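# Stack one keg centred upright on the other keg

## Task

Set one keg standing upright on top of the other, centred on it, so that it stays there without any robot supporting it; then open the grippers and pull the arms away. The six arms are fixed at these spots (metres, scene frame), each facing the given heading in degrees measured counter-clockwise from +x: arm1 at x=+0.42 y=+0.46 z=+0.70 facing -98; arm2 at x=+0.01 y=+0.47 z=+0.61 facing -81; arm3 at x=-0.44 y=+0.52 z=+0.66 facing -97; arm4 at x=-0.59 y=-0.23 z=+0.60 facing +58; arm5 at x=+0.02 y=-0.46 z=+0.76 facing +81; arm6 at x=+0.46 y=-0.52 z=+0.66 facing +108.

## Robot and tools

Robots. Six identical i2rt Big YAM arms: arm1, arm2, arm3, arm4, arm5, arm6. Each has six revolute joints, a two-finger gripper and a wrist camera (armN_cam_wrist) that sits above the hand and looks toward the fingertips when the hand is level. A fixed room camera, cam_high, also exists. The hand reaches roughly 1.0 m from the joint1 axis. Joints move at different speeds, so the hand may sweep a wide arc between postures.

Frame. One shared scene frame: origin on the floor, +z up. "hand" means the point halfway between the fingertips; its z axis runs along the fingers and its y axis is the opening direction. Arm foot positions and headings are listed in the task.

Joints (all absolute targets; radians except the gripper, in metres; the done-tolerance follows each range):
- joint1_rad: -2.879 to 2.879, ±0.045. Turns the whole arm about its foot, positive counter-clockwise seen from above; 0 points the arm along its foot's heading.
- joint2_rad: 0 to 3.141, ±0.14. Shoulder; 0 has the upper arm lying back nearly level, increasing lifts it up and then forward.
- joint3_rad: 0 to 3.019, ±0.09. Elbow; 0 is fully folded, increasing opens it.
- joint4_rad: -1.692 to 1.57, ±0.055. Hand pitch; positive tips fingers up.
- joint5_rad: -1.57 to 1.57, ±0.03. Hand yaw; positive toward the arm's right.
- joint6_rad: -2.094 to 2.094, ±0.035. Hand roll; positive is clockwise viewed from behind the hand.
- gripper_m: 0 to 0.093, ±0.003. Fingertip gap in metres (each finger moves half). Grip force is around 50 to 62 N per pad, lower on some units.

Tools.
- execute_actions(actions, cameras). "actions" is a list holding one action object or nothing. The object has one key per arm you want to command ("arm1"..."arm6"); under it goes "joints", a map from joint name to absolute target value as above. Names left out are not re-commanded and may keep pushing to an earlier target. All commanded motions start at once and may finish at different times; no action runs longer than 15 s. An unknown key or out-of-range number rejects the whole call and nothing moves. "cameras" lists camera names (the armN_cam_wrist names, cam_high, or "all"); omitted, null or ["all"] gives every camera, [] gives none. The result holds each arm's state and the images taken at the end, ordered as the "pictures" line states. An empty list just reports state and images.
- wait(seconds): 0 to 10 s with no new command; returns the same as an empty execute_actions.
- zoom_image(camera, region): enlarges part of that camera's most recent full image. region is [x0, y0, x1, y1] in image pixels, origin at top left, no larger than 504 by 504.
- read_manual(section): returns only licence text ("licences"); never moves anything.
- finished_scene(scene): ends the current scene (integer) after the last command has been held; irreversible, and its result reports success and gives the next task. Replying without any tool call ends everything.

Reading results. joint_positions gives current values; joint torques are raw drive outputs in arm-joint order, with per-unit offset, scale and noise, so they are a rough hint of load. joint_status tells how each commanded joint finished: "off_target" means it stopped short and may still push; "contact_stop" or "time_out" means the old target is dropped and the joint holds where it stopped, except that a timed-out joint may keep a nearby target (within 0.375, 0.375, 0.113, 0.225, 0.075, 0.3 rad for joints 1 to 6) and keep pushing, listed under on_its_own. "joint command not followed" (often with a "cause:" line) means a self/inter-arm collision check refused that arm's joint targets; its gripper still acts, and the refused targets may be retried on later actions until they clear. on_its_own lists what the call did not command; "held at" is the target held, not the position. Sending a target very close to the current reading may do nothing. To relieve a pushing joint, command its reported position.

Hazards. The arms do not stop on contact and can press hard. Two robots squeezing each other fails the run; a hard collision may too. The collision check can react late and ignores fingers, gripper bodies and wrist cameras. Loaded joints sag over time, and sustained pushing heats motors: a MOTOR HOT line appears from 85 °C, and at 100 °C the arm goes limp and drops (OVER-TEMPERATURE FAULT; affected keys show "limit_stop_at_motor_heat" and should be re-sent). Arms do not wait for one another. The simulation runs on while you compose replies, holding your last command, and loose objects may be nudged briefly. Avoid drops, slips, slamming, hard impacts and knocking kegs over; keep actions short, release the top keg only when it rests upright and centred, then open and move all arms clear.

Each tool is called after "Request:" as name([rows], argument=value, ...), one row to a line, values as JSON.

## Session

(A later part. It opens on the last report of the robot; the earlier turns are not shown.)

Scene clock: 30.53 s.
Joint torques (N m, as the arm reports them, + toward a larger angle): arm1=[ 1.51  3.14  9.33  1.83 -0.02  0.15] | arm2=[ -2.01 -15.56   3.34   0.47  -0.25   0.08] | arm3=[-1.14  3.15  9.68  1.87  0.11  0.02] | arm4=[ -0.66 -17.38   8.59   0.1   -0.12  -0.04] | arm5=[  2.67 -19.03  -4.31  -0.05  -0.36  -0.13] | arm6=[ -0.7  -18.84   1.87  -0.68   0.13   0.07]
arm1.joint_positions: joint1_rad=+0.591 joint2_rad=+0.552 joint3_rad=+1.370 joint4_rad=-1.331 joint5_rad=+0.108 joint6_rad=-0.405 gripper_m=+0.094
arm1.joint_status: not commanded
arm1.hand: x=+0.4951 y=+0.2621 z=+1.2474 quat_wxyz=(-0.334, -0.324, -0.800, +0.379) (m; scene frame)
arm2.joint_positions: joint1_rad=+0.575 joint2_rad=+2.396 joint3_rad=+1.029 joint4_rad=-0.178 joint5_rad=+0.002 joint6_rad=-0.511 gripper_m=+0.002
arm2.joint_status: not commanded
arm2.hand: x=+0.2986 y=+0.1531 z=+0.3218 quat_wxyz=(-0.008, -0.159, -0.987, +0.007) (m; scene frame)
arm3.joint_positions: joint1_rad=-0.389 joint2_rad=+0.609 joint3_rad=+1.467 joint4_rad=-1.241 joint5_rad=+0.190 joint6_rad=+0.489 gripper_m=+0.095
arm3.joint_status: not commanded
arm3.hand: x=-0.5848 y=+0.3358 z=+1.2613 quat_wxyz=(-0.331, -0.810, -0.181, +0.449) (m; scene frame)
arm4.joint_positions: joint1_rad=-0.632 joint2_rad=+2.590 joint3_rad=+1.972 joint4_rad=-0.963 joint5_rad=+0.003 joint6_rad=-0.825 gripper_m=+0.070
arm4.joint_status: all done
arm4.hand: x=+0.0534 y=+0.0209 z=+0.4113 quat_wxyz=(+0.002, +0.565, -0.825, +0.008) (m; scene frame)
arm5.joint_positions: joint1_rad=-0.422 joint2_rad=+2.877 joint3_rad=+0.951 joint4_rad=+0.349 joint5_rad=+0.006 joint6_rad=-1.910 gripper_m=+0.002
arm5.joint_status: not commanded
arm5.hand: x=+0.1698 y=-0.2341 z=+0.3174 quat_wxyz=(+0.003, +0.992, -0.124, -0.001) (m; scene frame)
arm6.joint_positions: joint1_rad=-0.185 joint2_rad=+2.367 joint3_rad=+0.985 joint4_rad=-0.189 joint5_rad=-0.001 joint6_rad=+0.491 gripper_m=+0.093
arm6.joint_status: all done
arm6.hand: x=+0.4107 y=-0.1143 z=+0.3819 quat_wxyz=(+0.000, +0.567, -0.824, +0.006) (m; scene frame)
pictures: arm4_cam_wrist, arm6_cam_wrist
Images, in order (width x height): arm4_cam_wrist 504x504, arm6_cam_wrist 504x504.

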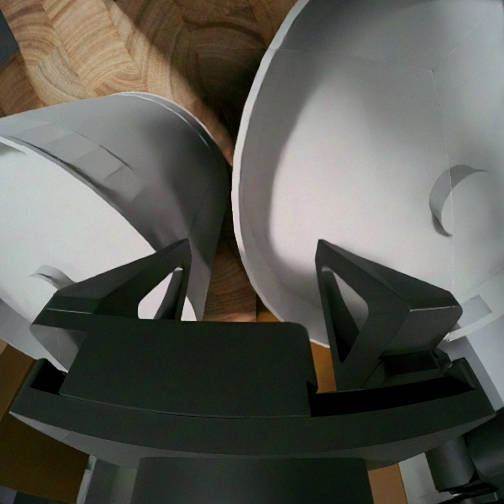

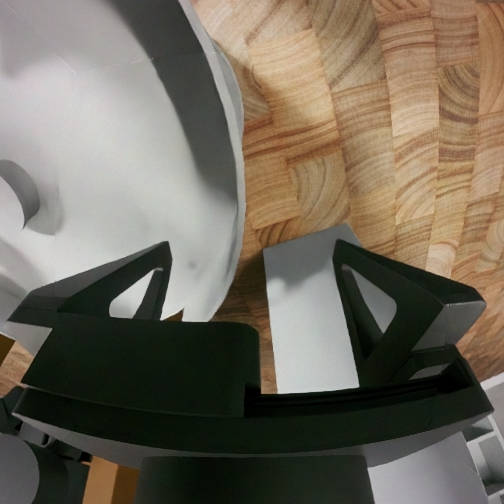

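Request:
execute_actions([
  {"arm6":{"joints":{"joint2_rad":2.53,"joint3_rad":1.11,"joint4_rad":-0.12}},"arm4":{"joints":{"joint2_rad":2.71,"joint4_rad":-0.87}}},
], cameras=["arm4_cam_wrist","arm6_cam_wrist"])

Scene clock: 33.50 s.
Joint torques (N m, as the arm reports them, + toward a larger angle): arm1=[ 1.18  3.25  9.3   1.84 -0.03  0.14] | arm2=[ -2.08 -15.46   3.39   0.46  -0.25   0.08] | arm3=[-1.12  3.1   9.69  1.87  0.11  0.02] | arm4=[ -0.49 -16.9    8.02   0.74  -0.11  -0.05] | arm5=[  2.62 -18.84  -4.27   0.12  -0.33  -0.09] | arm6=[ -0.98 -18.04   1.15  -0.05   0.15   0.08]
arm1.joint_positions: joint1_rad=+0.591 joint2_rad=+0.552 joint3_rad=+1.370 joint4_rad=-1.331 joint5_rad=+0.108 joint6_rad=-0.405 gripper_m=+0.094
arm1.joint_status: not commanded
arm1.hand: x=+0.4951 y=+0.2621 z=+1.2474 quat_wxyz=(-0.334, -0.324, -0.800, +0.379) (m; scene frame)
arm2.joint_positions: joint1_rad=+0.575 joint2_rad=+2.396 joint3_rad=+1.029 joint4_rad=-0.178 joint5_rad=+0.002 joint6_rad=-0.511 gripper_m=+0.002
arm2.joint_status: not commanded
arm2.hand: x=+0.2986 y=+0.1531 z=+0.3218 quat_wxyz=(-0.008, -0.159, -0.987, +0.007) (m; scene frame)
arm3.joint_positions: joint1_rad=-0.389 joint2_rad=+0.609 joint3_rad=+1.467 joint4_rad=-1.241 joint5_rad=+0.190 joint6_rad=+0.489 gripper_m=+0.095
arm3.joint_status: not commanded
arm3.hand: x=-0.5848 y=+0.3358 z=+1.2613 quat_wxyz=(-0.331, -0.810, -0.181, +0.449) (m; scene frame)
arm4.joint_positions: joint1_rad=-0.632 joint2_rad=+2.698 joint3_rad=+1.972 joint4_rad=-0.877 joint5_rad=+0.003 joint6_rad=-0.825 gripper_m=+0.070
arm4.joint_status: all done
arm4.hand: x=+0.0376 y=+0.0136 z=+0.3398 quat_wxyz=(+0.013, +0.565, -0.825, +0.005) (m; scene frame)
arm5.joint_positions: joint1_rad=-0.422 joint2_rad=+2.877 joint3_rad=+0.951 joint4_rad=+0.349 joint5_rad=+0.006 joint6_rad=-1.910 gripper_m=+0.002
arm5.joint_status: not commanded
arm5.hand: x=+0.1698 y=-0.2341 z=+0.3174 quat_wxyz=(+0.003, +0.992, -0.124, -0.001) (m; scene frame)
arm6.joint_positions: joint1_rad=-0.185 joint2_rad=+2.528 joint3_rad=+1.110 joint4_rad=-0.128 joint5_rad=-0.001 joint6_rad=+0.491 gripper_m=+0.093
arm6.joint_status: all done
arm6.hand: x=+0.4082 y=-0.0917 z=+0.3258 quat_wxyz=(-0.006, +0.567, -0.824, -0.005) (m; scene frame)
pictures: arm4_cam_wrist, arm6_cam_wrist
Images, in order (width x height): arm4_cam_wrist 504x504, arm6_cam_wrist 504x504.

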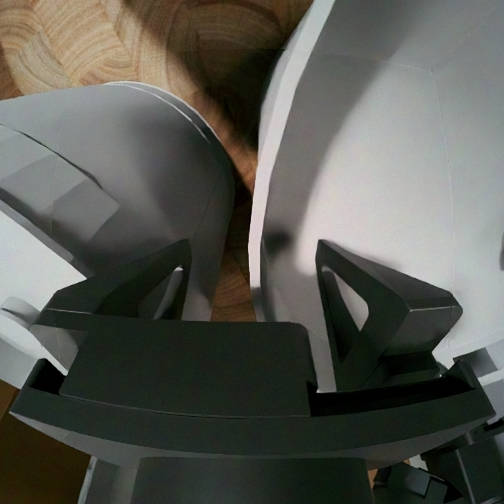

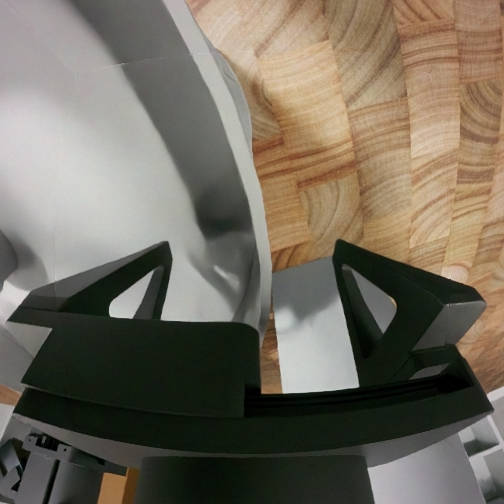

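Request:
execute_actions([
  {"arm6":{"joints":{"gripper_m":0}},"arm4":{"joints":{"gripper_m":0}}},
], cameras=[])

Request:
execute_actions([
  {"arm2":{"joints":{"joint2_rad":2.021,"joint3_rad":1.0,"joint4_rad":-0.38}},"arm6":{"joints":{"joint2_rad":2.143,"joint3_rad":1.023,"joint4_rad":-0.291}},"arm5":{"joints":{"joint2_rad":2.528,"joint3_rad":0.698,"joint4_rad":0.301}},"arm4":{"joints":{"joint2_rad":2.293,"joint3_rad":1.95,"joint4_rad":-0.934}}},
], cameras=["arm4_cam_wrist","arm5_cam_wrist","cam_high"])

Scene clock: 36.60 s.
Joint torques (N m, as the arm reports them, + toward a larger angle): arm1=[ 1.5   3.18  9.35  1.85 -0.03  0.16] | arm2=[ -2.   -15.51   3.38   0.48  -0.24   0.08] | arm3=[-1.16  3.11  9.69  1.85  0.1   0.02] | arm4=[ -0.78 -17.11   7.91   0.32  -0.64   0.66] | arm5=[  2.75 -19.29  -4.58  -0.21  -0.33  -0.12] | arm6=[  0.49 -18.39   1.01   0.31   0.6   -0.05]
arm1.joint_positions: joint1_rad=+0.591 joint2_rad=+0.552 joint3_rad=+1.370 joint4_rad=-1.331 joint5_rad=+0.108 joint6_rad=-0.405 gripper_m=+0.094
arm1.joint_status: not commanded
arm1.hand: x=+0.4951 y=+0.2621 z=+1.2474 quat_wxyz=(-0.334, -0.324, -0.800, +0.379) (m; scene frame)
arm2.joint_positions: joint1_rad=+0.575 joint2_rad=+2.396 joint3_rad=+1.029 joint4_rad=-0.178 joint5_rad=+0.002 joint6_rad=-0.511 gripper_m=+0.002
arm2.joint_status: not commanded
arm2.hand: x=+0.2986 y=+0.1531 z=+0.3218 quat_wxyz=(-0.008, -0.159, -0.987, +0.007) (m; scene frame)
arm3.joint_positions: joint1_rad=-0.389 joint2_rad=+0.609 joint3_rad=+1.467 joint4_rad=-1.241 joint5_rad=+0.190 joint6_rad=+0.489 gripper_m=+0.095
arm3.joint_status: not commanded
arm3.hand: x=-0.5848 y=+0.3358 z=+1.2613 quat_wxyz=(-0.331, -0.810, -0.181, +0.449) (m; scene frame)
arm4.joint_positions: joint1_rad=-0.632 joint2_rad=+2.698 joint3_rad=+1.973 joint4_rad=-0.868 joint5_rad=+0.016 joint6_rad=-0.910 gripper_m=+0.002
arm4.joint_status: all done
arm4.hand: x=+0.0406 y=+0.0129 z=+0.3399 quat_wxyz=(+0.010, +0.600, -0.800, +0.012) (m; scene frame)
arm5.joint_positions: joint1_rad=-0.422 joint2_rad=+2.877 joint3_rad=+0.951 joint4_rad=+0.349 joint5_rad=+0.006 joint6_rad=-1.910 gripper_m=+0.002
arm5.joint_status: not commanded
arm5.hand: x=+0.1698 y=-0.2341 z=+0.3174 quat_wxyz=(+0.003, +0.992, -0.124, -0.001) (m; scene frame)
arm6.joint_positions: joint1_rad=-0.197 joint2_rad=+2.528 joint3_rad=+1.108 joint4_rad=-0.128 joint5_rad=-0.012 joint6_rad=+0.507 gripper_m=+0.002
arm6.joint_status: all done
arm6.hand: x=+0.4116 y=-0.0927 z=+0.3257 quat_wxyz=(-0.001, +0.556, -0.831, -0.007) (m; scene frame)
pictures: none
No camera images: the call's "cameras" was empty. Leave "cameras" out to get every camera's image.

Scene clock: 39.00 s.
Joint torques (N m, as the arm reports them, + toward a larger angle): arm1=[ 1.51  3.    9.31  1.8  -0.04  0.15] | arm2=[ -2.37 -20.63   8.64   0.7   -0.23   0.01] | arm3=[-1.18  3.13  9.68  1.84  0.11  0.02] | arm4=[ -1.01 -31.19  14.47   0.37  -0.67   0.62] | arm5=[  2.33 -23.66  -6.51   0.35   0.29  -0.16] | arm6=[  0.32 -27.12   4.9   -0.41   0.41  -0.25]
arm1.joint_positions: joint1_rad=+0.591 joint2_rad=+0.552 joint3_rad=+1.370 joint4_rad=-1.331 joint5_rad=+0.108 joint6_rad=-0.405 gripper_m=+0.094
arm1.joint_status: not commanded
arm1.hand: x=+0.4951 y=+0.2621 z=+1.2474 quat_wxyz=(-0.334, -0.324, -0.800, +0.379) (m; scene frame)
arm2.joint_positions: joint1_rad=+0.577 joint2_rad=+2.118 joint3_rad=+0.949 joint4_rad=-0.388 joint5_rad=+0.002 joint6_rad=-0.505 gripper_m=+0.002
arm2.joint_status: all done
arm2.hand: x=+0.2987 y=+0.1537 z=+0.4249 quat_wxyz=(-0.003, -0.162, -0.987, +0.002) (m; scene frame)
arm3.joint_positions: joint1_rad=-0.389 joint2_rad=+0.609 joint3_rad=+1.467 joint4_rad=-1.241 joint5_rad=+0.190 joint6_rad=+0.489 gripper_m=+0.095
arm3.joint_status: not commanded
arm3.hand: x=-0.5848 y=+0.3358 z=+1.2613 quat_wxyz=(-0.331, -0.810, -0.181, +0.449) (m; scene frame)
arm4.joint_positions: joint1_rad=-0.628 joint2_rad=+2.495 joint3_rad=+1.867 joint4_rad=-0.932 joint5_rad=+0.017 joint6_rad=-0.906 gripper_m=+0.002
arm4.joint_status: joint2_rad time_out (moved -0.203 of -0.405); the others done
arm4.on_its_own: joint2_rad reads +2.495 and still pushes toward +2.293 since a time_out
arm4.hand: x=+0.0414 y=+0.0172 z=+0.4413 quat_wxyz=(-0.006, +0.600, -0.800, +0.017) (m; scene frame)
arm5.joint_positions: joint1_rad=-0.416 joint2_rad=+2.596 joint3_rad=+0.736 joint4_rad=+0.294 joint5_rad=-0.008 joint6_rad=-1.902 gripper_m=+0.002
arm5.joint_status: all done
arm5.hand: x=+0.1682 y=-0.2298 z=+0.4145 quat_wxyz=(-0.006, +0.992, -0.125, -0.004) (m; scene frame)
arm6.joint_positions: joint1_rad=-0.194 joint2_rad=+2.252 joint3_rad=+0.989 joint4_rad=-0.284 joint5_rad=-0.009 joint6_rad=+0.515 gripper_m=+0.002
arm6.joint_status: all done
arm6.hand: x=+0.4096 y=-0.0908 z=+0.4280 quat_wxyz=(-0.002, +0.554, -0.833, -0.006) (m; scene frame)
pictures: arm4_cam_wrist, arm5_cam_wrist, cam_high
Images, in order (width x height): arm4_cam_wrist 504x504, arm5_cam_wrist 504x504, cam_high 504x504.

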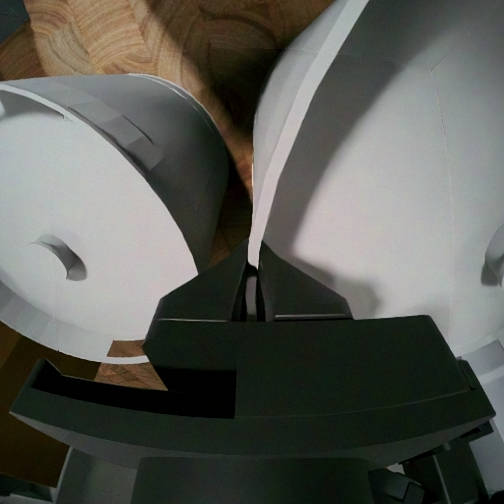

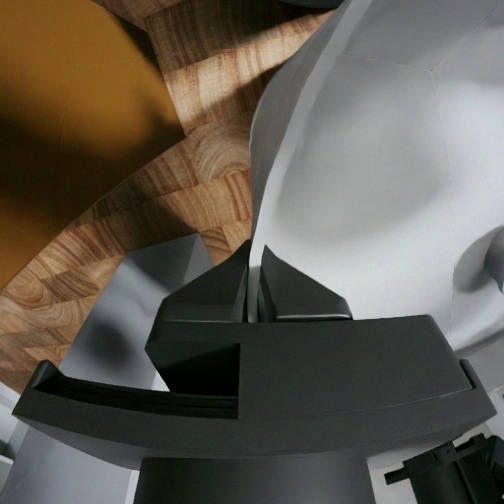

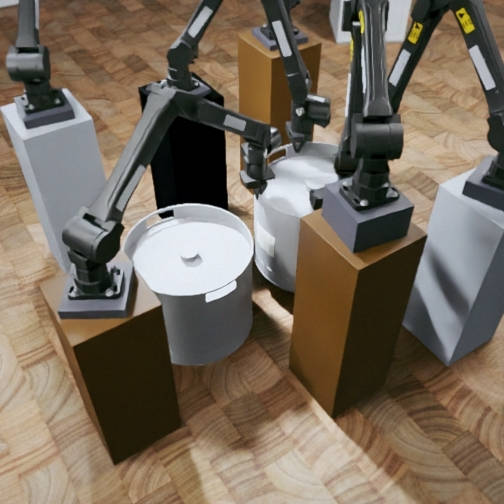

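Perfect model.

Request:
execute_actions([
  {"arm2":{"joints":{"joint2_rad":1.767,"joint3_rad":1.005,"joint4_rad":-0.615}},"arm6":{"joints":{"joint2_rad":1.877,"joint3_rad":0.993,"joint4_rad":-0.504}},"arm5":{"joints":{"joint2_rad":2.181,"joint3_rad":0.553,"joint4_rad":0.12}},"arm4":{"joints":{"joint2_rad":2.139,"joint3_rad":1.955,"joint4_rad":-1.086,"joint6_rad":-0.9}}},
], cameras=[])

Request:
execute_actions([
  {"arm2":{"joints":{"joint2_rad":1.558,"joint3_rad":1.083,"joint4_rad":-0.88}},"arm6":{"joints":{"joint2_rad":1.645,"joint3_rad":1.04,"joint4_rad":-0.759}},"arm5":{"joints":{"joint2_rad":1.778,"joint3_rad":0.507,"joint4_rad":-0.199}},"arm4":{"joints":{"joint2_rad":2.027,"joint3_rad":2.04,"joint4_rad":-1.273}},"arm1":{"joints":{"joint1_rad":1.0}},"arm3":{"joints":{"joint1_rad":-0.8}}},
], cameras=["cam_high"])

Scene clock: 42.80 s.
Joint torques (N m, as the arm reports them, + toward a larger angle): arm1=[ 1.33  3.2   9.22  1.83 -0.03  0.13] | arm2=[ -2.42 -18.78  12.8    1.04  -0.1    0.06] | arm3=[-1.18  3.13  9.69  1.84  0.1   0.02] | arm4=[ -0.79 -30.49  16.19   0.38  -0.59   0.2 ] | arm5=[  1.84 -22.08  -3.05   0.25   0.15  -0.18] | arm6=[  0.74 -25.76   7.65  -0.13   0.54  -0.08]
arm1.joint_positions: joint1_rad=+0.591 joint2_rad=+0.552 joint3_rad=+1.370 joint4_rad=-1.331 joint5_rad=+0.108 joint6_rad=-0.405 gripper_m=+0.094
arm1.joint_status: not commanded
arm1.hand: x=+0.4951 y=+0.2621 z=+1.2474 quat_wxyz=(-0.334, -0.324, -0.800, +0.379) (m; scene frame)
arm2.joint_positions: joint1_rad=+0.577 joint2_rad=+1.858 joint3_rad=+0.933 joint4_rad=-0.631 joint5_rad=-0.001 joint6_rad=-0.509 gripper_m=+0.002
arm2.joint_status: all done
arm2.hand: x=+0.2983 y=+0.1546 z=+0.5278 quat_wxyz=(-0.005, -0.160, -0.987, +0.002) (m; scene frame)
arm3.joint_positions: joint1_rad=-0.389 joint2_rad=+0.609 joint3_rad=+1.467 joint4_rad=-1.241 joint5_rad=+0.190 joint6_rad=+0.489 gripper_m=+0.095
arm3.joint_status: not commanded
arm3.hand: x=-0.5848 y=+0.3358 z=+1.2613 quat_wxyz=(-0.331, -0.810, -0.181, +0.449) (m; scene frame)
arm4.joint_positions: joint1_rad=-0.631 joint2_rad=+2.337 joint3_rad=+1.860 joint4_rad=-1.085 joint5_rad=+0.015 joint6_rad=-0.921 gripper_m=+0.002
arm4.joint_status: joint2_rad time_out (moved -0.158 of -0.356); joint3_rad time_out (moved -0.007 of +0.088); the others done
arm4.on_its_own: joint2_rad reads +2.337 and still pushes toward +2.139 since a time_out; joint3_rad reads +1.860 and still pushes toward +1.955 since a time_out
arm4.hand: x=+0.0389 y=+0.0158 z=+0.5423 quat_wxyz=(-0.005, +0.605, -0.796, +0.016) (m; scene frame)
arm5.joint_positions: joint1_rad=-0.416 joint2_rad=+2.250 joint3_rad=+0.574 joint4_rad=+0.118 joint5_rad=-0.004 joint6_rad=-1.905 gripper_m=+0.002
arm5.joint_status: all done
arm5.hand: x=+0.1705 y=-0.2287 z=+0.5142 quat_wxyz=(-0.008, +0.992, -0.124, -0.001) (m; scene frame)
arm6.joint_positions: joint1_rad=-0.198 joint2_rad=+1.983 joint3_rad=+0.943 joint4_rad=-0.511 joint5_rad=-0.010 joint6_rad=+0.506 gripper_m=+0.002
arm6.joint_status: all done
arm6.hand: x=+0.4107 y=-0.0901 z=+0.5310 quat_wxyz=(-0.001, +0.556, -0.831, -0.005) (m; scene frame)
pictures: none
No camera images: the call's "cameras" was empty. Leave "cameras" out to get every camera's image.

not run: a stop came earlier in this reply.

Go directly to top.

Request:
execute_actions([
  {"arm2":{"joints":{"joint2_rad":1.558,"joint3_rad":1.083,"joint4_rad":-0.88}},"arm6":{"joints":{"joint2_rad":1.645,"joint3_rad":1.04,"joint4_rad":-0.759}},"arm5":{"joints":{"joint2_rad":1.778,"joint3_rad":0.507,"joint4_rad":-0.199}},"arm4":{"joints":{"joint2_rad":2.027,"joint3_rad":2.04,"joint4_rad":-1.273}},"arm1":{"joints":{"joint1_rad":1.0}},"arm3":{"joints":{"joint1_rad":-0.8}}},
], cameras=[])

Scene clock: 45.87 s.
Joint torques (N m, as the arm reports them, + toward a larger angle): arm1=[ 1.53  3.04  9.3   1.84 -0.03  0.15] | arm2=[ -1.01 -17.17  18.1   -0.09  -0.17   0.27] | arm3=[-1.17  3.15  9.69  1.85  0.11  0.01] | arm4=[ -0.25 -28.73  18.21  -0.58  -0.69   0.35] | arm5=[  2.7  -19.4    3.78   0.17  -0.48  -0.01] | arm6=[  0.15 -23.1   13.39  -0.73   0.53  -0.01]
arm1.joint_positions: joint1_rad=+0.990 joint2_rad=+0.552 joint3_rad=+1.370 joint4_rad=-1.331 joint5_rad=+0.108 joint6_rad=-0.405 gripper_m=+0.094
arm1.joint_status: all done
arm1.hand: x=+0.5654 y=+0.3071 z=+1.2477 quat_wxyz=(-0.403, -0.159, -0.848, +0.305) (m; scene frame)
arm2.joint_positions: joint1_rad=+0.564 joint2_rad=+1.642 joint3_rad=+0.972 joint4_rad=-0.862 joint5_rad=+0.001 joint6_rad=-0.531 gripper_m=+0.002
arm2.joint_status: joint3_rad time_out (moved +0.039 of +0.150); the others done
arm2.on_its_own: joint3_rad reads +0.972 and still pushes toward +1.083 since a time_out
arm2.hand: x=+0.2929 y=+0.1520 z=+0.6247 quat_wxyz=(-0.014, -0.155, -0.988, +0.010) (m; scene frame)
arm3.joint_positions: joint1_rad=-0.789 joint2_rad=+0.609 joint3_rad=+1.467 joint4_rad=-1.241 joint5_rad=+0.190 joint6_rad=+0.489 gripper_m=+0.095
arm3.joint_status: all done
arm3.hand: x=-0.6441 y=+0.4042 z=+1.2612 quat_wxyz=(-0.234, -0.830, -0.018, +0.506) (m; scene frame)
arm4.joint_positions: joint1_rad=-0.637 joint2_rad=+2.206 joint3_rad=+1.892 joint4_rad=-1.251 joint5_rad=+0.018 joint6_rad=-0.938 gripper_m=+0.002
arm4.joint_status: joint2_rad time_out (moved -0.130 of -0.310); joint3_rad time_out (moved +0.033 of +0.180); the others done
arm4.on_its_own: joint2_rad reads +2.206 and still pushes toward +2.027 since a time_out; joint3_rad reads +1.892 and still pushes toward +2.005 since a time_out
arm4.hand: x=+0.0314 y=+0.0090 z=+0.6384 quat_wxyz=(-0.003, +0.609, -0.793, +0.017) (m; scene frame)
arm5.joint_positions: joint1_rad=-0.412 joint2_rad=+1.849 joint3_rad=+0.490 joint4_rad=-0.200 joint5_rad=+0.008 joint6_rad=-1.913 gripper_m=+0.002
arm5.joint_status: all done
arm5.hand: x=+0.1709 y=-0.2308 z=+0.6141 quat_wxyz=(-0.005, +0.993, -0.118, +0.004) (m; scene frame)
arm6.joint_positions: joint1_rad=-0.194 joint2_rad=+1.742 joint3_rad=+0.946 joint4_rad=-0.742 joint5_rad=-0.010 joint6_rad=+0.501 gripper_m=+0.002
arm6.joint_status: joint3_rad time_out (moved +0.003 of +0.097); the others done
arm6.on_its_own: joint3_rad reads +0.946 and still pushes toward +1.040 since a time_out
arm6.hand: x=+0.4086 y=-0.0949 z=+0.6295 quat_wxyz=(-0.003, +0.559, -0.829, -0.011) (m; scene frame)
pictures: none
joint command not followed: on one or more control steps a check withheld the commanded joint targets of the arm6 arm, and it was not sent them on those steps.
cause: the commanded joint targets would bring a part of the robot too close to another arm (this arm's wrist (the part past joint 4) and the other arm's wrist (the part past joint 4)); next, command targets that bring no part of the robot closer to that arm.
No camera images: the call's "cameras" was empty. Leave "cameras" out to get every camera's image.

Request:
execute_actions([
  {"arm2":{"joints":{"joint2_rad":1.41,"joint3_rad":1.27,"joint4_rad":-1.179}},"arm6":{"joints":{"joint2_rad":1.465,"joint3_rad":1.18,"joint4_rad":-1.058}},"arm5":{"joints":{"joint2_rad":1.35,"joint3_rad":0.6,"joint4_rad":-0.648}},"arm4":{"joints":{"joint2_rad":1.97,"joint3_rad":2.26,"joint4_rad":-1.521}}},
], cameras=["cam_high"])

Scene clock: 48.87 s.
Joint torques (N m, as the arm reports them, + toward a larger angle): arm1=[ 1.56  3.02  9.36  1.87 -0.04  0.12] | arm2=[ -1.58 -17.24  19.9    0.25  -0.5    0.1 ] | arm3=[-1.13  3.09  9.7   1.85  0.11  0.02] | arm4=[ -0.25 -28.58  18.7    0.33  -0.81   0.25] | arm5=[  2.08 -18.39  14.13  -0.36  -0.03  -0.22] | arm6=[  0.86 -20.11  16.48  -0.58   1.1   -0.08]
arm1.joint_positions: joint1_rad=+0.990 joint2_rad=+0.552 joint3_rad=+1.370 joint4_rad=-1.331 joint5_rad=+0.108 joint6_rad=-0.405 gripper_m=+0.094
arm1.joint_status: not commanded
arm1.hand: x=+0.5654 y=+0.3071 z=+1.2477 quat_wxyz=(-0.403, -0.159, -0.848, +0.305) (m; scene frame)
arm2.joint_positions: joint1_rad=+0.569 joint2_rad=+1.501 joint3_rad=+1.133 joint4_rad=-1.171 joint5_rad=+0.008 joint6_rad=-0.514 gripper_m=+0.002
arm2.joint_status: joint3_rad time_out (moved +0.161 of +0.298); the others done
arm2.on_its_own: joint3_rad reads +1.133 and still pushes toward +1.246 since a time_out
arm2.hand: x=+0.2949 y=+0.1506 z=+0.7341 quat_wxyz=(-0.009, -0.161, -0.987, +0.011) (m; scene frame)
arm3.joint_positions: joint1_rad=-0.789 joint2_rad=+0.609 joint3_rad=+1.467 joint4_rad=-1.241 joint5_rad=+0.190 joint6_rad=+0.489 gripper_m=+0.095
arm3.joint_status: not commanded
arm3.hand: x=-0.6441 y=+0.4042 z=+1.2612 quat_wxyz=(-0.234, -0.830, -0.018, +0.506) (m; scene frame)
arm4.joint_positions: joint1_rad=-0.638 joint2_rad=+2.150 joint3_rad=+2.089 joint4_rad=-1.519 joint5_rad=+0.021 joint6_rad=-0.926 gripper_m=+0.002
arm4.joint_status: joint2_rad time_out (moved -0.057 of -0.236); joint3_rad time_out (moved +0.197 of +0.368); the others done
arm4.on_its_own: joint2_rad reads +2.150 and still pushes toward +1.970 since a time_out; joint3_rad reads +2.089 and still pushes toward +2.201 since a time_out
arm4.hand: x=+0.0293 y=+0.0083 z=+0.7488 quat_wxyz=(+0.004, +0.604, -0.797, +0.016) (m; scene frame)
arm5.joint_positions: joint1_rad=-0.412 joint2_rad=+1.433 joint3_rad=+0.515 joint4_rad=-0.631 joint5_rad=-0.001 joint6_rad=-1.903 gripper_m=+0.002
arm5.joint_status: all done
arm5.hand: x=+0.1700 y=-0.2304 z=+0.7230 quat_wxyz=(-0.012, +0.992, -0.123, +0.003) (m; scene frame)
arm6.joint_positions: joint1_rad=-0.197 joint2_rad=+1.547 joint3_rad=+1.046 joint4_rad=-1.048 joint5_rad=-0.022 joint6_rad=+0.507 gripper_m=+0.002
arm6.joint_status: joint3_rad time_out (moved +0.100 of +0.234); the others done
arm6.on_its_own: joint3_rad reads +1.046 and still pushes toward +1.158 since a time_out
arm6.hand: x=+0.4082 y=-0.1013 z=+0.7377 quat_wxyz=(+0.004, +0.556, -0.831, -0.008) (m; scene frame)
pictures: cam_high
Images, in order (width x height): cam_high 504x504.

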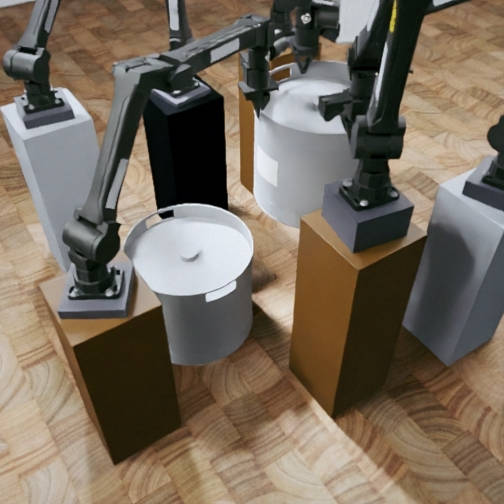

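Request:
execute_actions([
  {"arm2":{"joints":{"joint1_rad":0.256,"joint2_rad":1.175,"joint3_rad":0.99,"joint4_rad":-1.178,"joint6_rad":-0.83}},"arm5":{"joints":{"joint1_rad":0.19,"joint2_rad":1.294,"joint3_rad":0.53,"joint4_rad":-0.647,"joint6_rad":-1.295}},"arm6":{"joints":{"joint1_rad":0.12,"joint2_rad":1.593,"joint3_rad":1.37,"joint4_rad":-1.098,"joint6_rad":0.822}},"arm4":{"joints":{"joint1_rad":-0.493,"joint2_rad":1.64,"joint3_rad":1.65,"joint4_rad":-1.312,"joint6_rad":-0.783}}},
], cameras=["cam_high"])

Scene clock: 53.63 s.
Joint torques (N m, as the arm reports them, + toward a larger angle): arm1=[ 1.68  3.21  9.24  1.79 -0.04  0.14] | arm2=[ -0.89 -11.07  19.91   0.82  -0.16   0.03] | arm3=[-1.13  3.1   9.68  1.86  0.11  0.02] | arm4=[ -1.   -22.21  17.74   1.44  -0.46  -0.01] | arm5=[  2.45 -16.95  11.67   0.47  -0.06   0.1 ] | arm6=[ -0.5  -26.3   16.56  -0.69   1.16  -0.07]
arm1.joint_positions: joint1_rad=+0.990 joint2_rad=+0.552 joint3_rad=+1.370 joint4_rad=-1.331 joint5_rad=+0.108 joint6_rad=-0.405 gripper_m=+0.094
arm1.joint_status: not commanded
arm1.hand: x=+0.5654 y=+0.3071 z=+1.2477 quat_wxyz=(-0.403, -0.159, -0.848, +0.305) (m; scene frame)
arm2.joint_positions: joint1_rad=+0.255 joint2_rad=+1.237 joint3_rad=+0.877 joint4_rad=-1.188 joint5_rad=+0.000 joint6_rad=-0.828 gripper_m=+0.002
arm2.joint_status: joint3_rad time_out (moved -0.256 of -0.143); the others done
arm2.on_its_own: joint3_rad reads +0.877 and still pushes toward +0.990 since a time_out
arm2.hand: x=+0.1423 y=+0.1723 z=+0.7347 quat_wxyz=(-0.005, -0.161, -0.987, +0.007) (m; scene frame)
arm3.joint_positions: joint1_rad=-0.789 joint2_rad=+0.609 joint3_rad=+1.467 joint4_rad=-1.241 joint5_rad=+0.190 joint6_rad=+0.489 gripper_m=+0.095
arm3.joint_status: not commanded
arm3.hand: x=-0.6441 y=+0.4042 z=+1.2612 quat_wxyz=(-0.234, -0.830, -0.018, +0.506) (m; scene frame)
arm4.joint_positions: joint1_rad=-0.494 joint2_rad=+1.794 joint3_rad=+1.545 joint4_rad=-1.335 joint5_rad=+0.012 joint6_rad=-0.780 gripper_m=+0.002
arm4.joint_status: joint2_rad time_out (moved -0.355 of -0.510); joint3_rad time_out (moved -0.544 of -0.439); the others done
arm4.on_its_own: joint2_rad reads +1.794 and still pushes toward +1.640 since a time_out; joint3_rad reads +1.545 and still pushes toward +1.650 since a time_out
arm4.hand: x=-0.1217 y=+0.0347 z=+0.7497 quat_wxyz=(+0.004, +0.603, -0.797, +0.012) (m; scene frame)
arm5.joint_positions: joint1_rad=+0.184 joint2_rad=+1.371 joint3_rad=+0.471 joint4_rad=-0.651 joint5_rad=+0.000 joint6_rad=-1.302 gripper_m=+0.002
arm5.joint_status: all done
arm5.hand: x=+0.0157 y=-0.2043 z=+0.7282 quat_wxyz=(-0.011, +0.992, -0.125, -0.003) (m; scene frame)
arm6.joint_positions: joint1_rad=+0.122 joint2_rad=+1.694 joint3_rad=+1.237 joint4_rad=-1.084 joint5_rad=-0.024 joint6_rad=+0.829 gripper_m=+0.002
arm6.joint_status: joint3_rad time_out (moved +0.191 of +0.324); the others done
arm6.on_its_own: joint3_rad reads +1.237 and still pushes toward +1.349 since a time_out
arm6.hand: x=+0.2518 y=-0.0799 z=+0.7381 quat_wxyz=(+0.009, +0.554, -0.832, -0.010) (m; scene frame)
pictures: cam_high
Images, in order (width x height): cam_high 504x504.

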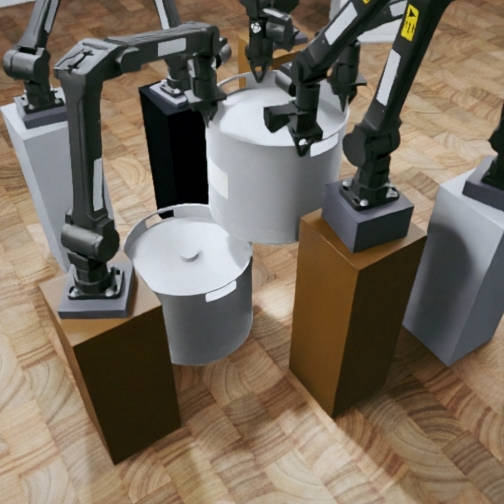

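Request:
execute_actions([
  {"arm2":{"joints":{"joint1_rad":-0.242,"joint2_rad":1.061,"joint3_rad":0.885,"joint4_rad":-1.204,"joint6_rad":-1.328}},"arm5":{"joints":{"joint1_rad":0.713,"joint2_rad":1.433,"joint3_rad":0.705,"joint4_rad":-0.663,"joint6_rad":-0.772}},"arm6":{"joints":{"joint1_rad":0.349,"joint2_rad":1.8,"joint3_rad":1.715,"joint4_rad":-1.208,"joint6_rad":1.051}},"arm4":{"joints":{"joint1_rad":-0.272,"joint2_rad":1.387,"joint3_rad":1.285,"joint4_rad":-1.237,"joint6_rad":-0.562}}},
], cameras=[])

Scene clock: 57.43 s.
Joint torques (N m, as the arm reports them, + toward a larger angle): arm1=[ 1.58  3.23  9.33  1.81 -0.02  0.14] | arm2=[-0.67 -9.27 19.88 -0.25 -0.84  0.02] | arm3=[-1.17  3.16  9.7   1.85  0.11  0.02] | arm4=[ -1.07 -15.78  18.08   0.65  -0.35  -0.01] | arm5=[  2.87 -19.77  14.28  -0.27   0.35   0.06] | arm6=[ -1.58 -32.31  16.86  -0.94   1.24  -0.24]
arm1.joint_positions: joint1_rad=+0.990 joint2_rad=+0.552 joint3_rad=+1.370 joint4_rad=-1.331 joint5_rad=+0.108 joint6_rad=-0.405 gripper_m=+0.094
arm1.joint_status: not commanded
arm1.hand: x=+0.5654 y=+0.3071 z=+1.2477 quat_wxyz=(-0.403, -0.159, -0.848, +0.305) (m; scene frame)
arm2.joint_positions: joint1_rad=-0.246 joint2_rad=+1.123 joint3_rad=+0.764 joint4_rad=-1.183 joint5_rad=+0.015 joint6_rad=-1.324 gripper_m=+0.003
arm2.joint_status: joint3_rad time_out (moved -0.114 of +0.008); the others done
arm2.on_its_own: joint3_rad reads +0.764 and still pushes toward +0.876 since a time_out
arm2.hand: x=-0.0160 y=+0.1869 z=+0.7260 quat_wxyz=(+0.008, -0.164, -0.986, +0.013) (m; scene frame)
arm3.joint_positions: joint1_rad=-0.789 joint2_rad=+0.609 joint3_rad=+1.467 joint4_rad=-1.241 joint5_rad=+0.190 joint6_rad=+0.489 gripper_m=+0.095
arm3.joint_status: not commanded
arm3.hand: x=-0.6441 y=+0.4042 z=+1.2612 quat_wxyz=(-0.234, -0.830, -0.018, +0.506) (m; scene frame)
arm4.joint_positions: joint1_rad=-0.274 joint2_rad=+1.506 joint3_rad=+1.165 joint4_rad=-1.243 joint5_rad=+0.009 joint6_rad=-0.557 gripper_m=+0.002
arm4.joint_status: joint3_rad time_out (moved -0.381 of -0.260); the others done
arm4.on_its_own: joint3_rad reads +1.165 and still pushes toward +1.277 since a time_out
arm4.hand: x=-0.2778 y=+0.0526 z=+0.7419 quat_wxyz=(+0.003, +0.602, -0.798, +0.013) (m; scene frame)
arm5.joint_positions: joint1_rad=+0.707 joint2_rad=+1.513 joint3_rad=+0.622 joint4_rad=-0.647 joint5_rad=-0.009 joint6_rad=-0.773 gripper_m=+0.002
arm5.joint_status: all done
arm5.hand: x=-0.1440 y=-0.1896 z=+0.7285 quat_wxyz=(-0.012, +0.992, -0.127, -0.016) (m; scene frame)
arm6.joint_positions: joint1_rad=+0.362 joint2_rad=+1.922 joint3_rad=+1.570 joint4_rad=-1.186 joint5_rad=-0.024 joint6_rad=+1.075 gripper_m=+0.003
arm6.joint_status: joint3_rad time_out (moved +0.333 of +0.478); the others done
arm6.on_its_own: joint3_rad reads +1.570 and still pushes toward +1.682 since a time_out
arm6.hand: x=+0.0932 y=-0.0664 z=+0.7387 quat_wxyz=(+0.013, +0.552, -0.834, -0.009) (m; scene frame)
pictures: none
No camera images: the call's "cameras" was empty. Leave "cameras" out to get every camera's image.

Request:
execute_actions([
  {"arm2":{"joints":{"joint1_rad":-0.756,"joint2_rad":1.155,"joint3_rad":0.97,"joint4_rad":-1.182,"joint6_rad":-1.842}},"arm5":{"joints":{"joint1_rad":1.006,"joint2_rad":1.645,"joint3_rad":1.04,"joint4_rad":-0.756,"joint6_rad":-0.479}},"arm6":{"joints":{"joint1_rad":0.507,"joint2_rad":2.12,"joint3_rad":2.29,"joint4_rad":-1.443,"joint6_rad":1.209}},"arm4":{"joints":{"joint1_rad":0.078,"joint2_rad":1.195,"joint3_rad":1.075,"joint4_rad":-1.237,"joint6_rad":-0.212}}},
])

Scene clock: 61.07 s.
Joint torques (N m, as the arm reports them, + toward a larger angle): arm1=[ 1.42  3.3   9.26  1.81 -0.03  0.14] | arm2=[ -0.37 -10.49  19.84  -0.6   -0.12   0.02] | arm3=[-1.13  3.11  9.71  1.84  0.11  0.02] | arm4=[ -0.82 -11.45  18.1    0.33  -0.03   0.01] | arm5=[  2.39 -28.35  14.86  -0.03  -0.22   0.06] | arm6=[ -0.77 -37.41  17.14  -1.02   1.    -0.29]
arm1.joint_positions: joint1_rad=+0.990 joint2_rad=+0.552 joint3_rad=+1.370 joint4_rad=-1.331 joint5_rad=+0.108 joint6_rad=-0.405 gripper_m=+0.094
arm1.joint_status: not commanded
arm1.hand: x=+0.5654 y=+0.3071 z=+1.2477 quat_wxyz=(-0.403, -0.159, -0.848, +0.305) (m; scene frame)
arm2.joint_positions: joint1_rad=-0.764 joint2_rad=+1.216 joint3_rad=+0.839 joint4_rad=-1.150 joint5_rad=-0.002 joint6_rad=-1.838 gripper_m=+0.002
arm2.joint_status: joint3_rad time_out (moved +0.076 of +0.206); the others done
arm2.on_its_own: joint3_rad reads +0.839 and still pushes toward +0.952 since a time_out
arm2.hand: x=-0.1703 y=+0.2054 z=+0.7282 quat_wxyz=(+0.010, -0.165, -0.986, +0.018) (m; scene frame)
arm3.joint_positions: joint1_rad=-0.789 joint2_rad=+0.609 joint3_rad=+1.467 joint4_rad=-1.241 joint5_rad=+0.190 joint6_rad=+0.489 gripper_m=+0.095
arm3.joint_status: not commanded
arm3.hand: x=-0.6441 y=+0.4042 z=+1.2612 quat_wxyz=(-0.234, -0.830, -0.018, +0.506) (m; scene frame)
arm4.joint_positions: joint1_rad=+0.074 joint2_rad=+1.293 joint3_rad=+0.952 joint4_rad=-1.235 joint5_rad=+0.002 joint6_rad=-0.211 gripper_m=+0.002
arm4.joint_status: joint3_rad time_out (moved -0.212 of -0.090); the others done
arm4.on_its_own: joint3_rad reads +0.952 and still pushes toward +1.065 since a time_out
arm4.hand: x=-0.4308 y=+0.0731 z=+0.7404 quat_wxyz=(-0.001, +0.603, -0.798, +0.009) (m; scene frame)
arm5.joint_positions: joint1_rad=+1.004 joint2_rad=+1.756 joint3_rad=+0.957 joint4_rad=-0.750 joint5_rad=+0.005 joint6_rad=-0.478 gripper_m=+0.003
arm5.joint_status: all done
arm5.hand: x=-0.2988 y=-0.1714 z=+0.7299 quat_wxyz=(-0.010, +0.992, -0.127, -0.009) (m; scene frame)
arm6.joint_positions: joint1_rad=+0.519 joint2_rad=+2.247 joint3_rad=+2.130 joint4_rad=-1.414 joint5_rad=-0.019 joint6_rad=+1.232 gripper_m=+0.003
arm6.joint_status: joint3_rad time_out (moved +0.561 of +0.720); the others done
arm6.on_its_own: joint3_rad reads +2.130 and still pushes toward +2.243 since a time_out
arm6.hand: x=-0.0599 y=-0.0483 z=+0.7449 quat_wxyz=(+0.013, +0.552, -0.834, -0.011) (m; scene frame)
pictures: arm1_cam_wrist, arm2_cam_wrist, arm3_cam_wrist, arm4_cam_wrist, arm5_cam_wrist, arm6_cam_wrist, cam_high
Images, in order (width x height): arm1_cam_wrist 504x504, arm2_cam_wrist 504x504, arm3_cam_wrist 504x504, arm4_cam_wrist 504x504, arm5_cam_wrist 504x504, arm6_cam_wrist 504x504, cam_high 504x504.

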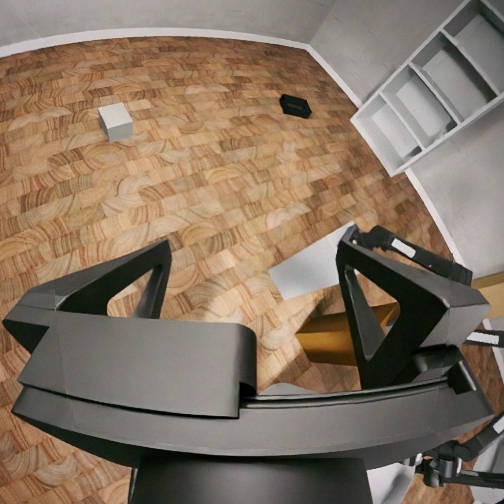

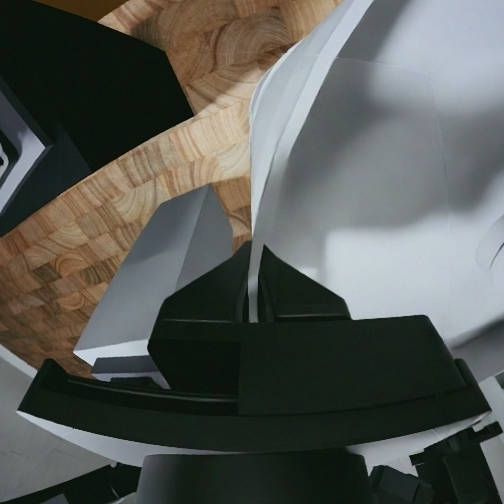

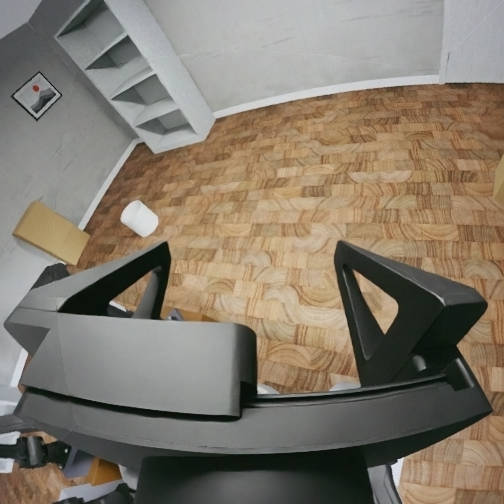

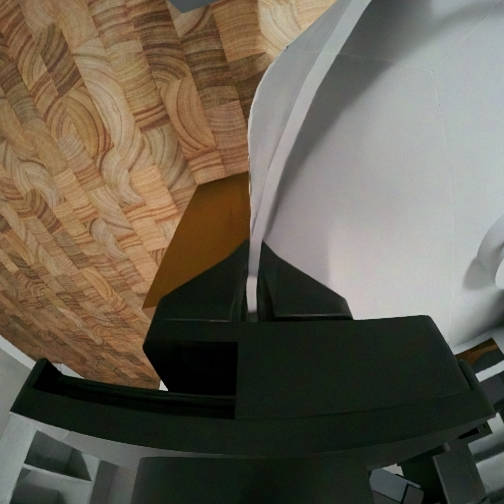

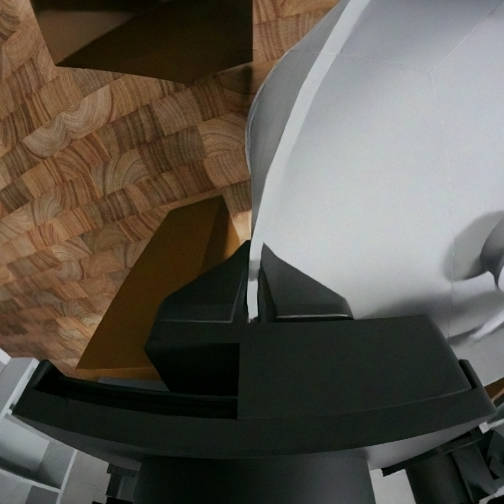

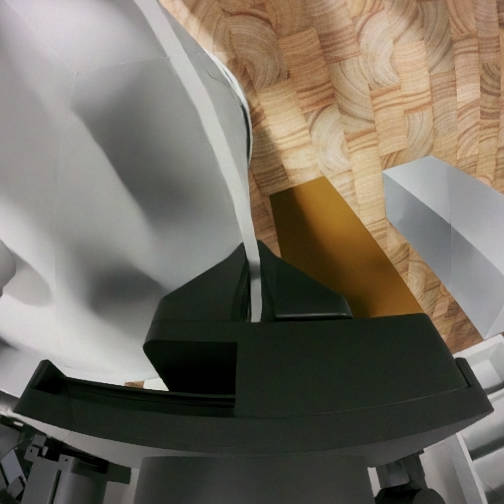

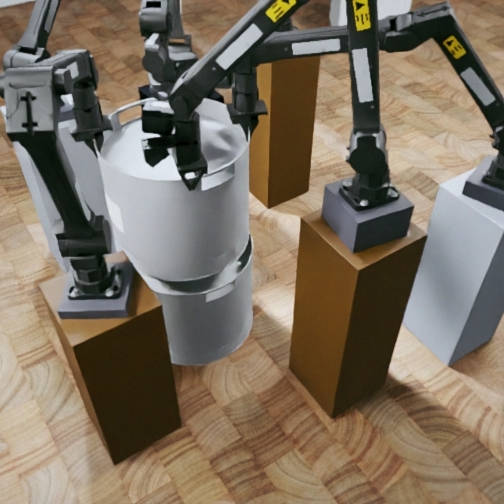

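Request:
execute_actions([
  {"arm2":{"joints":{"joint1_rad":-0.73,"joint2_rad":1.2,"joint3_rad":0.88,"joint4_rad":-1.058,"joint6_rad":-1.82}},"arm5":{"joints":{"joint1_rad":0.985,"joint2_rad":1.722,"joint3_rad":0.99,"joint4_rad":-0.643,"joint6_rad":-0.492}},"arm6":{"joints":{"joint1_rad":0.5,"joint2_rad":2.14,"joint3_rad":2.17,"joint4_rad":-1.321}},"arm4":{"joints":{"joint1_rad":0.05,"joint2_rad":1.245,"joint3_rad":1.012,"joint4_rad":-1.133,"joint6_rad":-0.232}}},
], cameras=["arm2_cam_wrist","arm4_cam_wrist","arm5_cam_wrist","arm6_cam_wrist","cam_high"])

Scene clock: 64.57 s.
Joint torques (N m, as the arm reports them, + toward a larger angle): arm1=[ 2.01  3.04  9.35  1.88 -0.05  0.14] | arm2=[  1.46 -10.08  18.12   0.75  -0.62   0.22] | arm3=[-1.16  3.15  9.69  1.86  0.11  0.02] | arm4=[ -2.6  -11.55  17.48   0.37   0.43  -0.1 ] | arm5=[  2.3  -28.35  11.43   0.53  -0.12   0.04] | arm6=[ -0.77 -37.84  14.2    0.62   0.91  -0.19]
arm1.joint_positions: joint1_rad=+0.990 joint2_rad=+0.552 joint3_rad=+1.370 joint4_rad=-1.331 joint5_rad=+0.108 joint6_rad=-0.405 gripper_m=+0.094
arm1.joint_status: not commanded
arm1.hand: x=+0.5654 y=+0.3071 z=+1.2477 quat_wxyz=(-0.403, -0.159, -0.848, +0.305) (m; scene frame)
arm2.joint_positions: joint1_rad=-0.760 joint2_rad=+1.254 joint3_rad=+0.781 joint4_rad=-1.069 joint5_rad=+0.009 joint6_rad=-1.836 gripper_m=+0.002
arm2.joint_status: joint3_rad off_target (ended at +0.782, target +0.880); the others done
arm2.on_its_own: joint3_rad reads +0.781 and still pushes toward +0.880 since a time_out
arm2.hand: x=-0.1688 y=+0.2094 z=+0.6972 quat_wxyz=(+0.012, -0.165, -0.986, +0.009) (m; scene frame)
arm3.joint_positions: joint1_rad=-0.789 joint2_rad=+0.609 joint3_rad=+1.467 joint4_rad=-1.241 joint5_rad=+0.190 joint6_rad=+0.489 gripper_m=+0.095
arm3.joint_status: not commanded
arm3.hand: x=-0.6441 y=+0.4042 z=+1.2612 quat_wxyz=(-0.234, -0.830, -0.018, +0.506) (m; scene frame)
arm4.joint_positions: joint1_rad=+0.069 joint2_rad=+1.341 joint3_rad=+0.903 joint4_rad=-1.131 joint5_rad=-0.010 joint6_rad=-0.218 gripper_m=+0.002
arm4.joint_status: joint3_rad time_out (moved -0.049 of +0.060); the others done
arm4.on_its_own: joint3_rad reads +0.903 and still pushes toward +1.012 since a time_out
arm4.hand: x=-0.4279 y=+0.0782 z=+0.7074 quat_wxyz=(-0.002, +0.603, -0.797, +0.002) (m; scene frame)
arm5.joint_positions: joint1_rad=+0.990 joint2_rad=+1.828 joint3_rad=+0.938 joint4_rad=-0.652 joint5_rad=+0.002 joint6_rad=-0.492 gripper_m=+0.003
arm5.joint_status: all done
arm5.hand: x=-0.2966 y=-0.1662 z=+0.6961 quat_wxyz=(-0.011, +0.992, -0.127, -0.013) (m; scene frame)
arm6.joint_positions: joint1_rad=+0.512 joint2_rad=+2.275 joint3_rad=+2.096 joint4_rad=-1.349 joint5_rad=-0.016 joint6_rad=+1.225 gripper_m=+0.003
arm6.joint_status: all done
arm6.hand: x=-0.0592 y=-0.0416 z=+0.7137 quat_wxyz=(+0.012, +0.552, -0.834, -0.013) (m; scene frame)
pictures: arm2_cam_wrist, arm4_cam_wrist, arm5_cam_wrist, arm6_cam_wrist, cam_high
Images, in order (width x height): arm2_cam_wrist 504x504, arm4_cam_wrist 504x504, arm5_cam_wrist 504x504, arm6_cam_wrist 504x504, cam_high 504x504.

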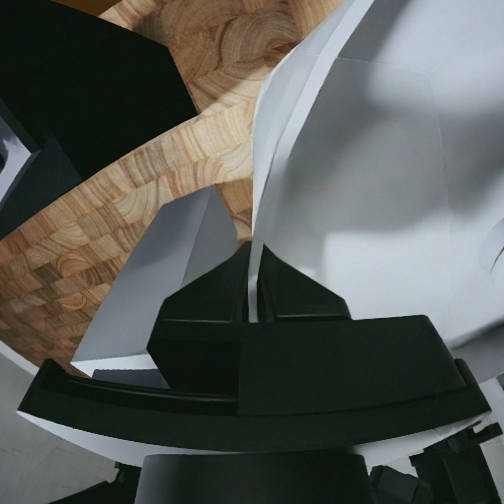

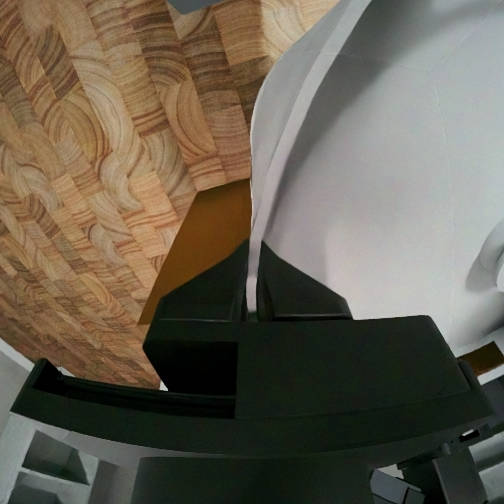

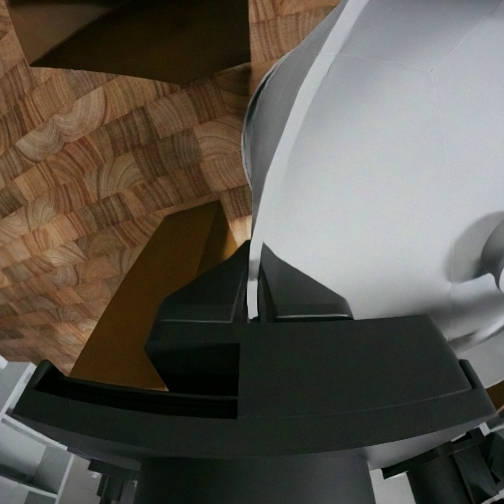

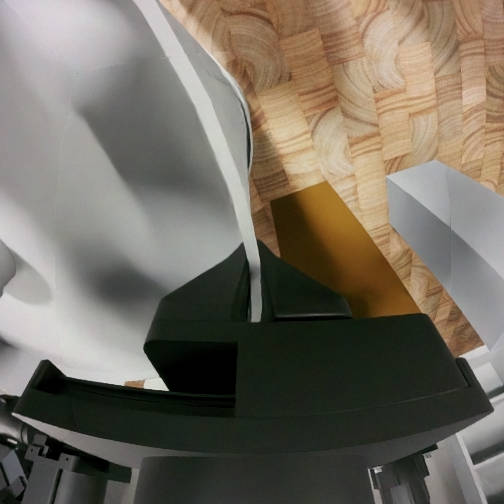

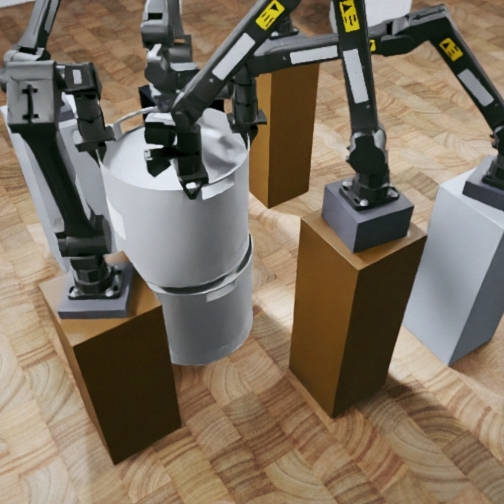

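Request:
execute_actions([
  {"arm2":{"joints":{"joint1_rad":-0.69,"joint6_rad":-1.79}},"arm5":{"joints":{"joint2_rad":1.70,"joint3_rad":0.93,"joint4_rad":-0.63}},"arm6":{"joints":{"joint2_rad":2.11,"joint3_rad":2.07,"joint4_rad":-1.31}},"arm4":{"joints":{"joint1_rad":0.01,"joint6_rad":-0.265}}},
], cameras=["arm2_cam_wrist","arm4_cam_wrist","arm5_cam_wrist","arm6_cam_wrist","cam_high"])

Scene clock: 67.37 s.
Joint torques (N m, as the arm reports them, + toward a larger angle): arm1=[ 1.78  3.17  9.32  1.84 -0.05  0.16] | arm2=[  1.15 -10.52  18.4    0.55  -0.72   0.13] | arm3=[-1.16  3.16  9.7   1.86  0.11  0.02] | arm4=[ -2.41 -11.58  17.81   0.28   0.6   -0.01] | arm5=[  2.06 -28.61   9.75   0.11  -0.46   0.12] | arm6=[ -1.27 -38.3   11.35   0.04   0.47  -0.21]
arm1.joint_positions: joint1_rad=+0.990 joint2_rad=+0.552 joint3_rad=+1.370 joint4_rad=-1.331 joint5_rad=+0.108 joint6_rad=-0.405 gripper_m=+0.094
arm1.joint_status: not commanded
arm1.hand: x=+0.5654 y=+0.3071 z=+1.2477 quat_wxyz=(-0.403, -0.159, -0.848, +0.305) (m; scene frame)
arm2.joint_positions: joint1_rad=-0.716 joint2_rad=+1.259 joint3_rad=+0.778 joint4_rad=-1.062 joint5_rad=+0.012 joint6_rad=-1.797 gripper_m=+0.002
arm2.joint_status: all done
arm2.on_its_own: joint3_rad reads +0.778 and still pushes toward +0.880 since a time_out
arm2.hand: x=-0.1574 y=+0.2020 z=+0.6943 quat_wxyz=(+0.012, -0.162, -0.987, +0.008) (m; scene frame)
arm3.joint_positions: joint1_rad=-0.789 joint2_rad=+0.609 joint3_rad=+1.467 joint4_rad=-1.241 joint5_rad=+0.190 joint6_rad=+0.489 gripper_m=+0.095
arm3.joint_status: not commanded
arm3.hand: x=-0.6441 y=+0.4042 z=+1.2612 quat_wxyz=(-0.234, -0.830, -0.018, +0.506) (m; scene frame)
arm4.joint_positions: joint1_rad=+0.026 joint2_rad=+1.341 joint3_rad=+0.899 joint4_rad=-1.129 joint5_rad=-0.014 joint6_rad=-0.262 gripper_m=+0.002
arm4.joint_status: all done
arm4.on_its_own: joint3_rad reads +0.899 and still pushes toward +1.012 since a time_out
arm4.hand: x=-0.4163 y=+0.0702 z=+0.7062 quat_wxyz=(+0.000, +0.604, -0.797, +0.001) (m; scene frame)
arm5.joint_positions: joint1_rad=+0.986 joint2_rad=+1.819 joint3_rad=+0.894 joint4_rad=-0.622 joint5_rad=+0.010 joint6_rad=-0.497 gripper_m=+0.003
arm5.joint_status: all done
arm5.hand: x=-0.2834 y=-0.1744 z=+0.6890 quat_wxyz=(-0.013, +0.992, -0.126, -0.008) (m; scene frame)
arm6.joint_positions: joint1_rad=+0.510 joint2_rad=+2.254 joint3_rad=+2.027 joint4_rad=-1.320 joint5_rad=-0.009 joint6_rad=+1.222 gripper_m=+0.004
arm6.joint_status: joint2_rad time_out (moved -0.021 of -0.165); the others done
arm6.on_its_own: joint2_rad reads +2.254 and still pushes toward +2.110 since a time_out
arm6.hand: x=-0.0470 y=-0.0490 z=+0.7014 quat_wxyz=(+0.006, +0.552, -0.834, -0.004) (m; scene frame)
pictures: arm2_cam_wrist, arm4_cam_wrist, arm5_cam_wrist, arm6_cam_wrist, cam_high
Images, in order (width x height): arm2_cam_wrist 504x504, arm4_cam_wrist 504x504, arm5_cam_wrist 504x504, arm6_cam_wrist 504x504, cam_high 504x504.

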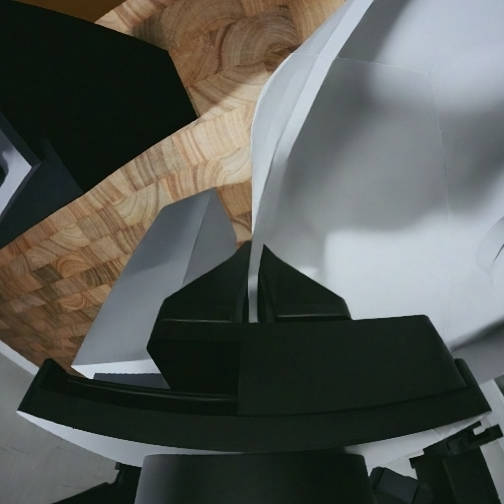

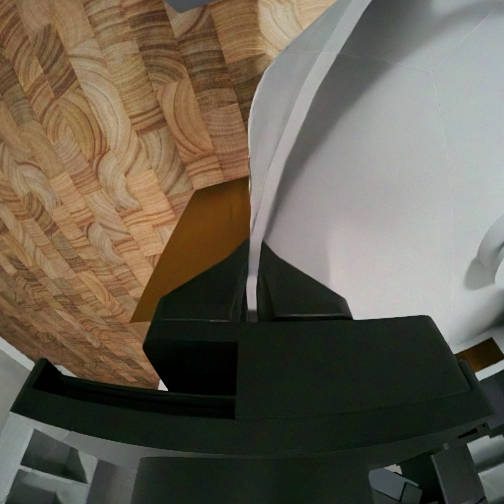

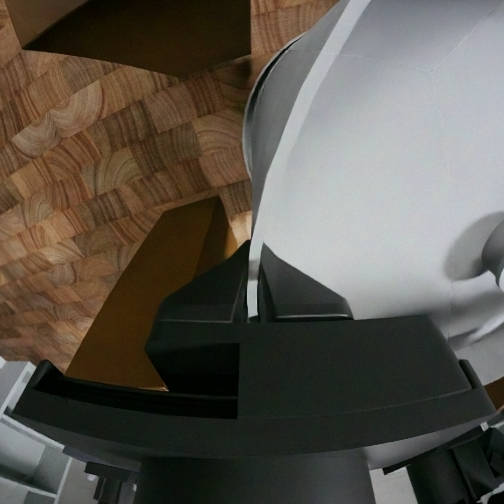

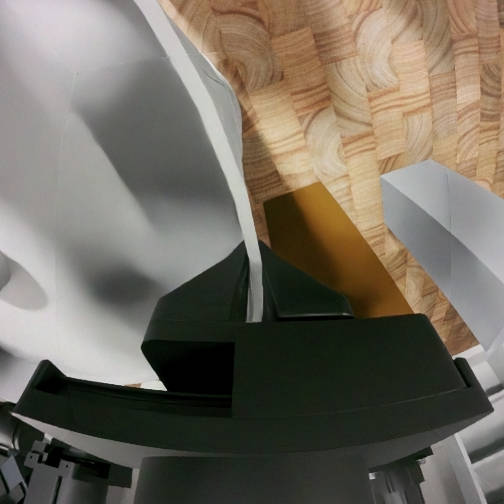

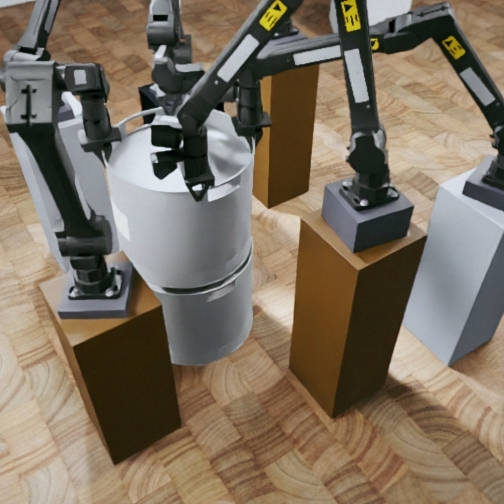

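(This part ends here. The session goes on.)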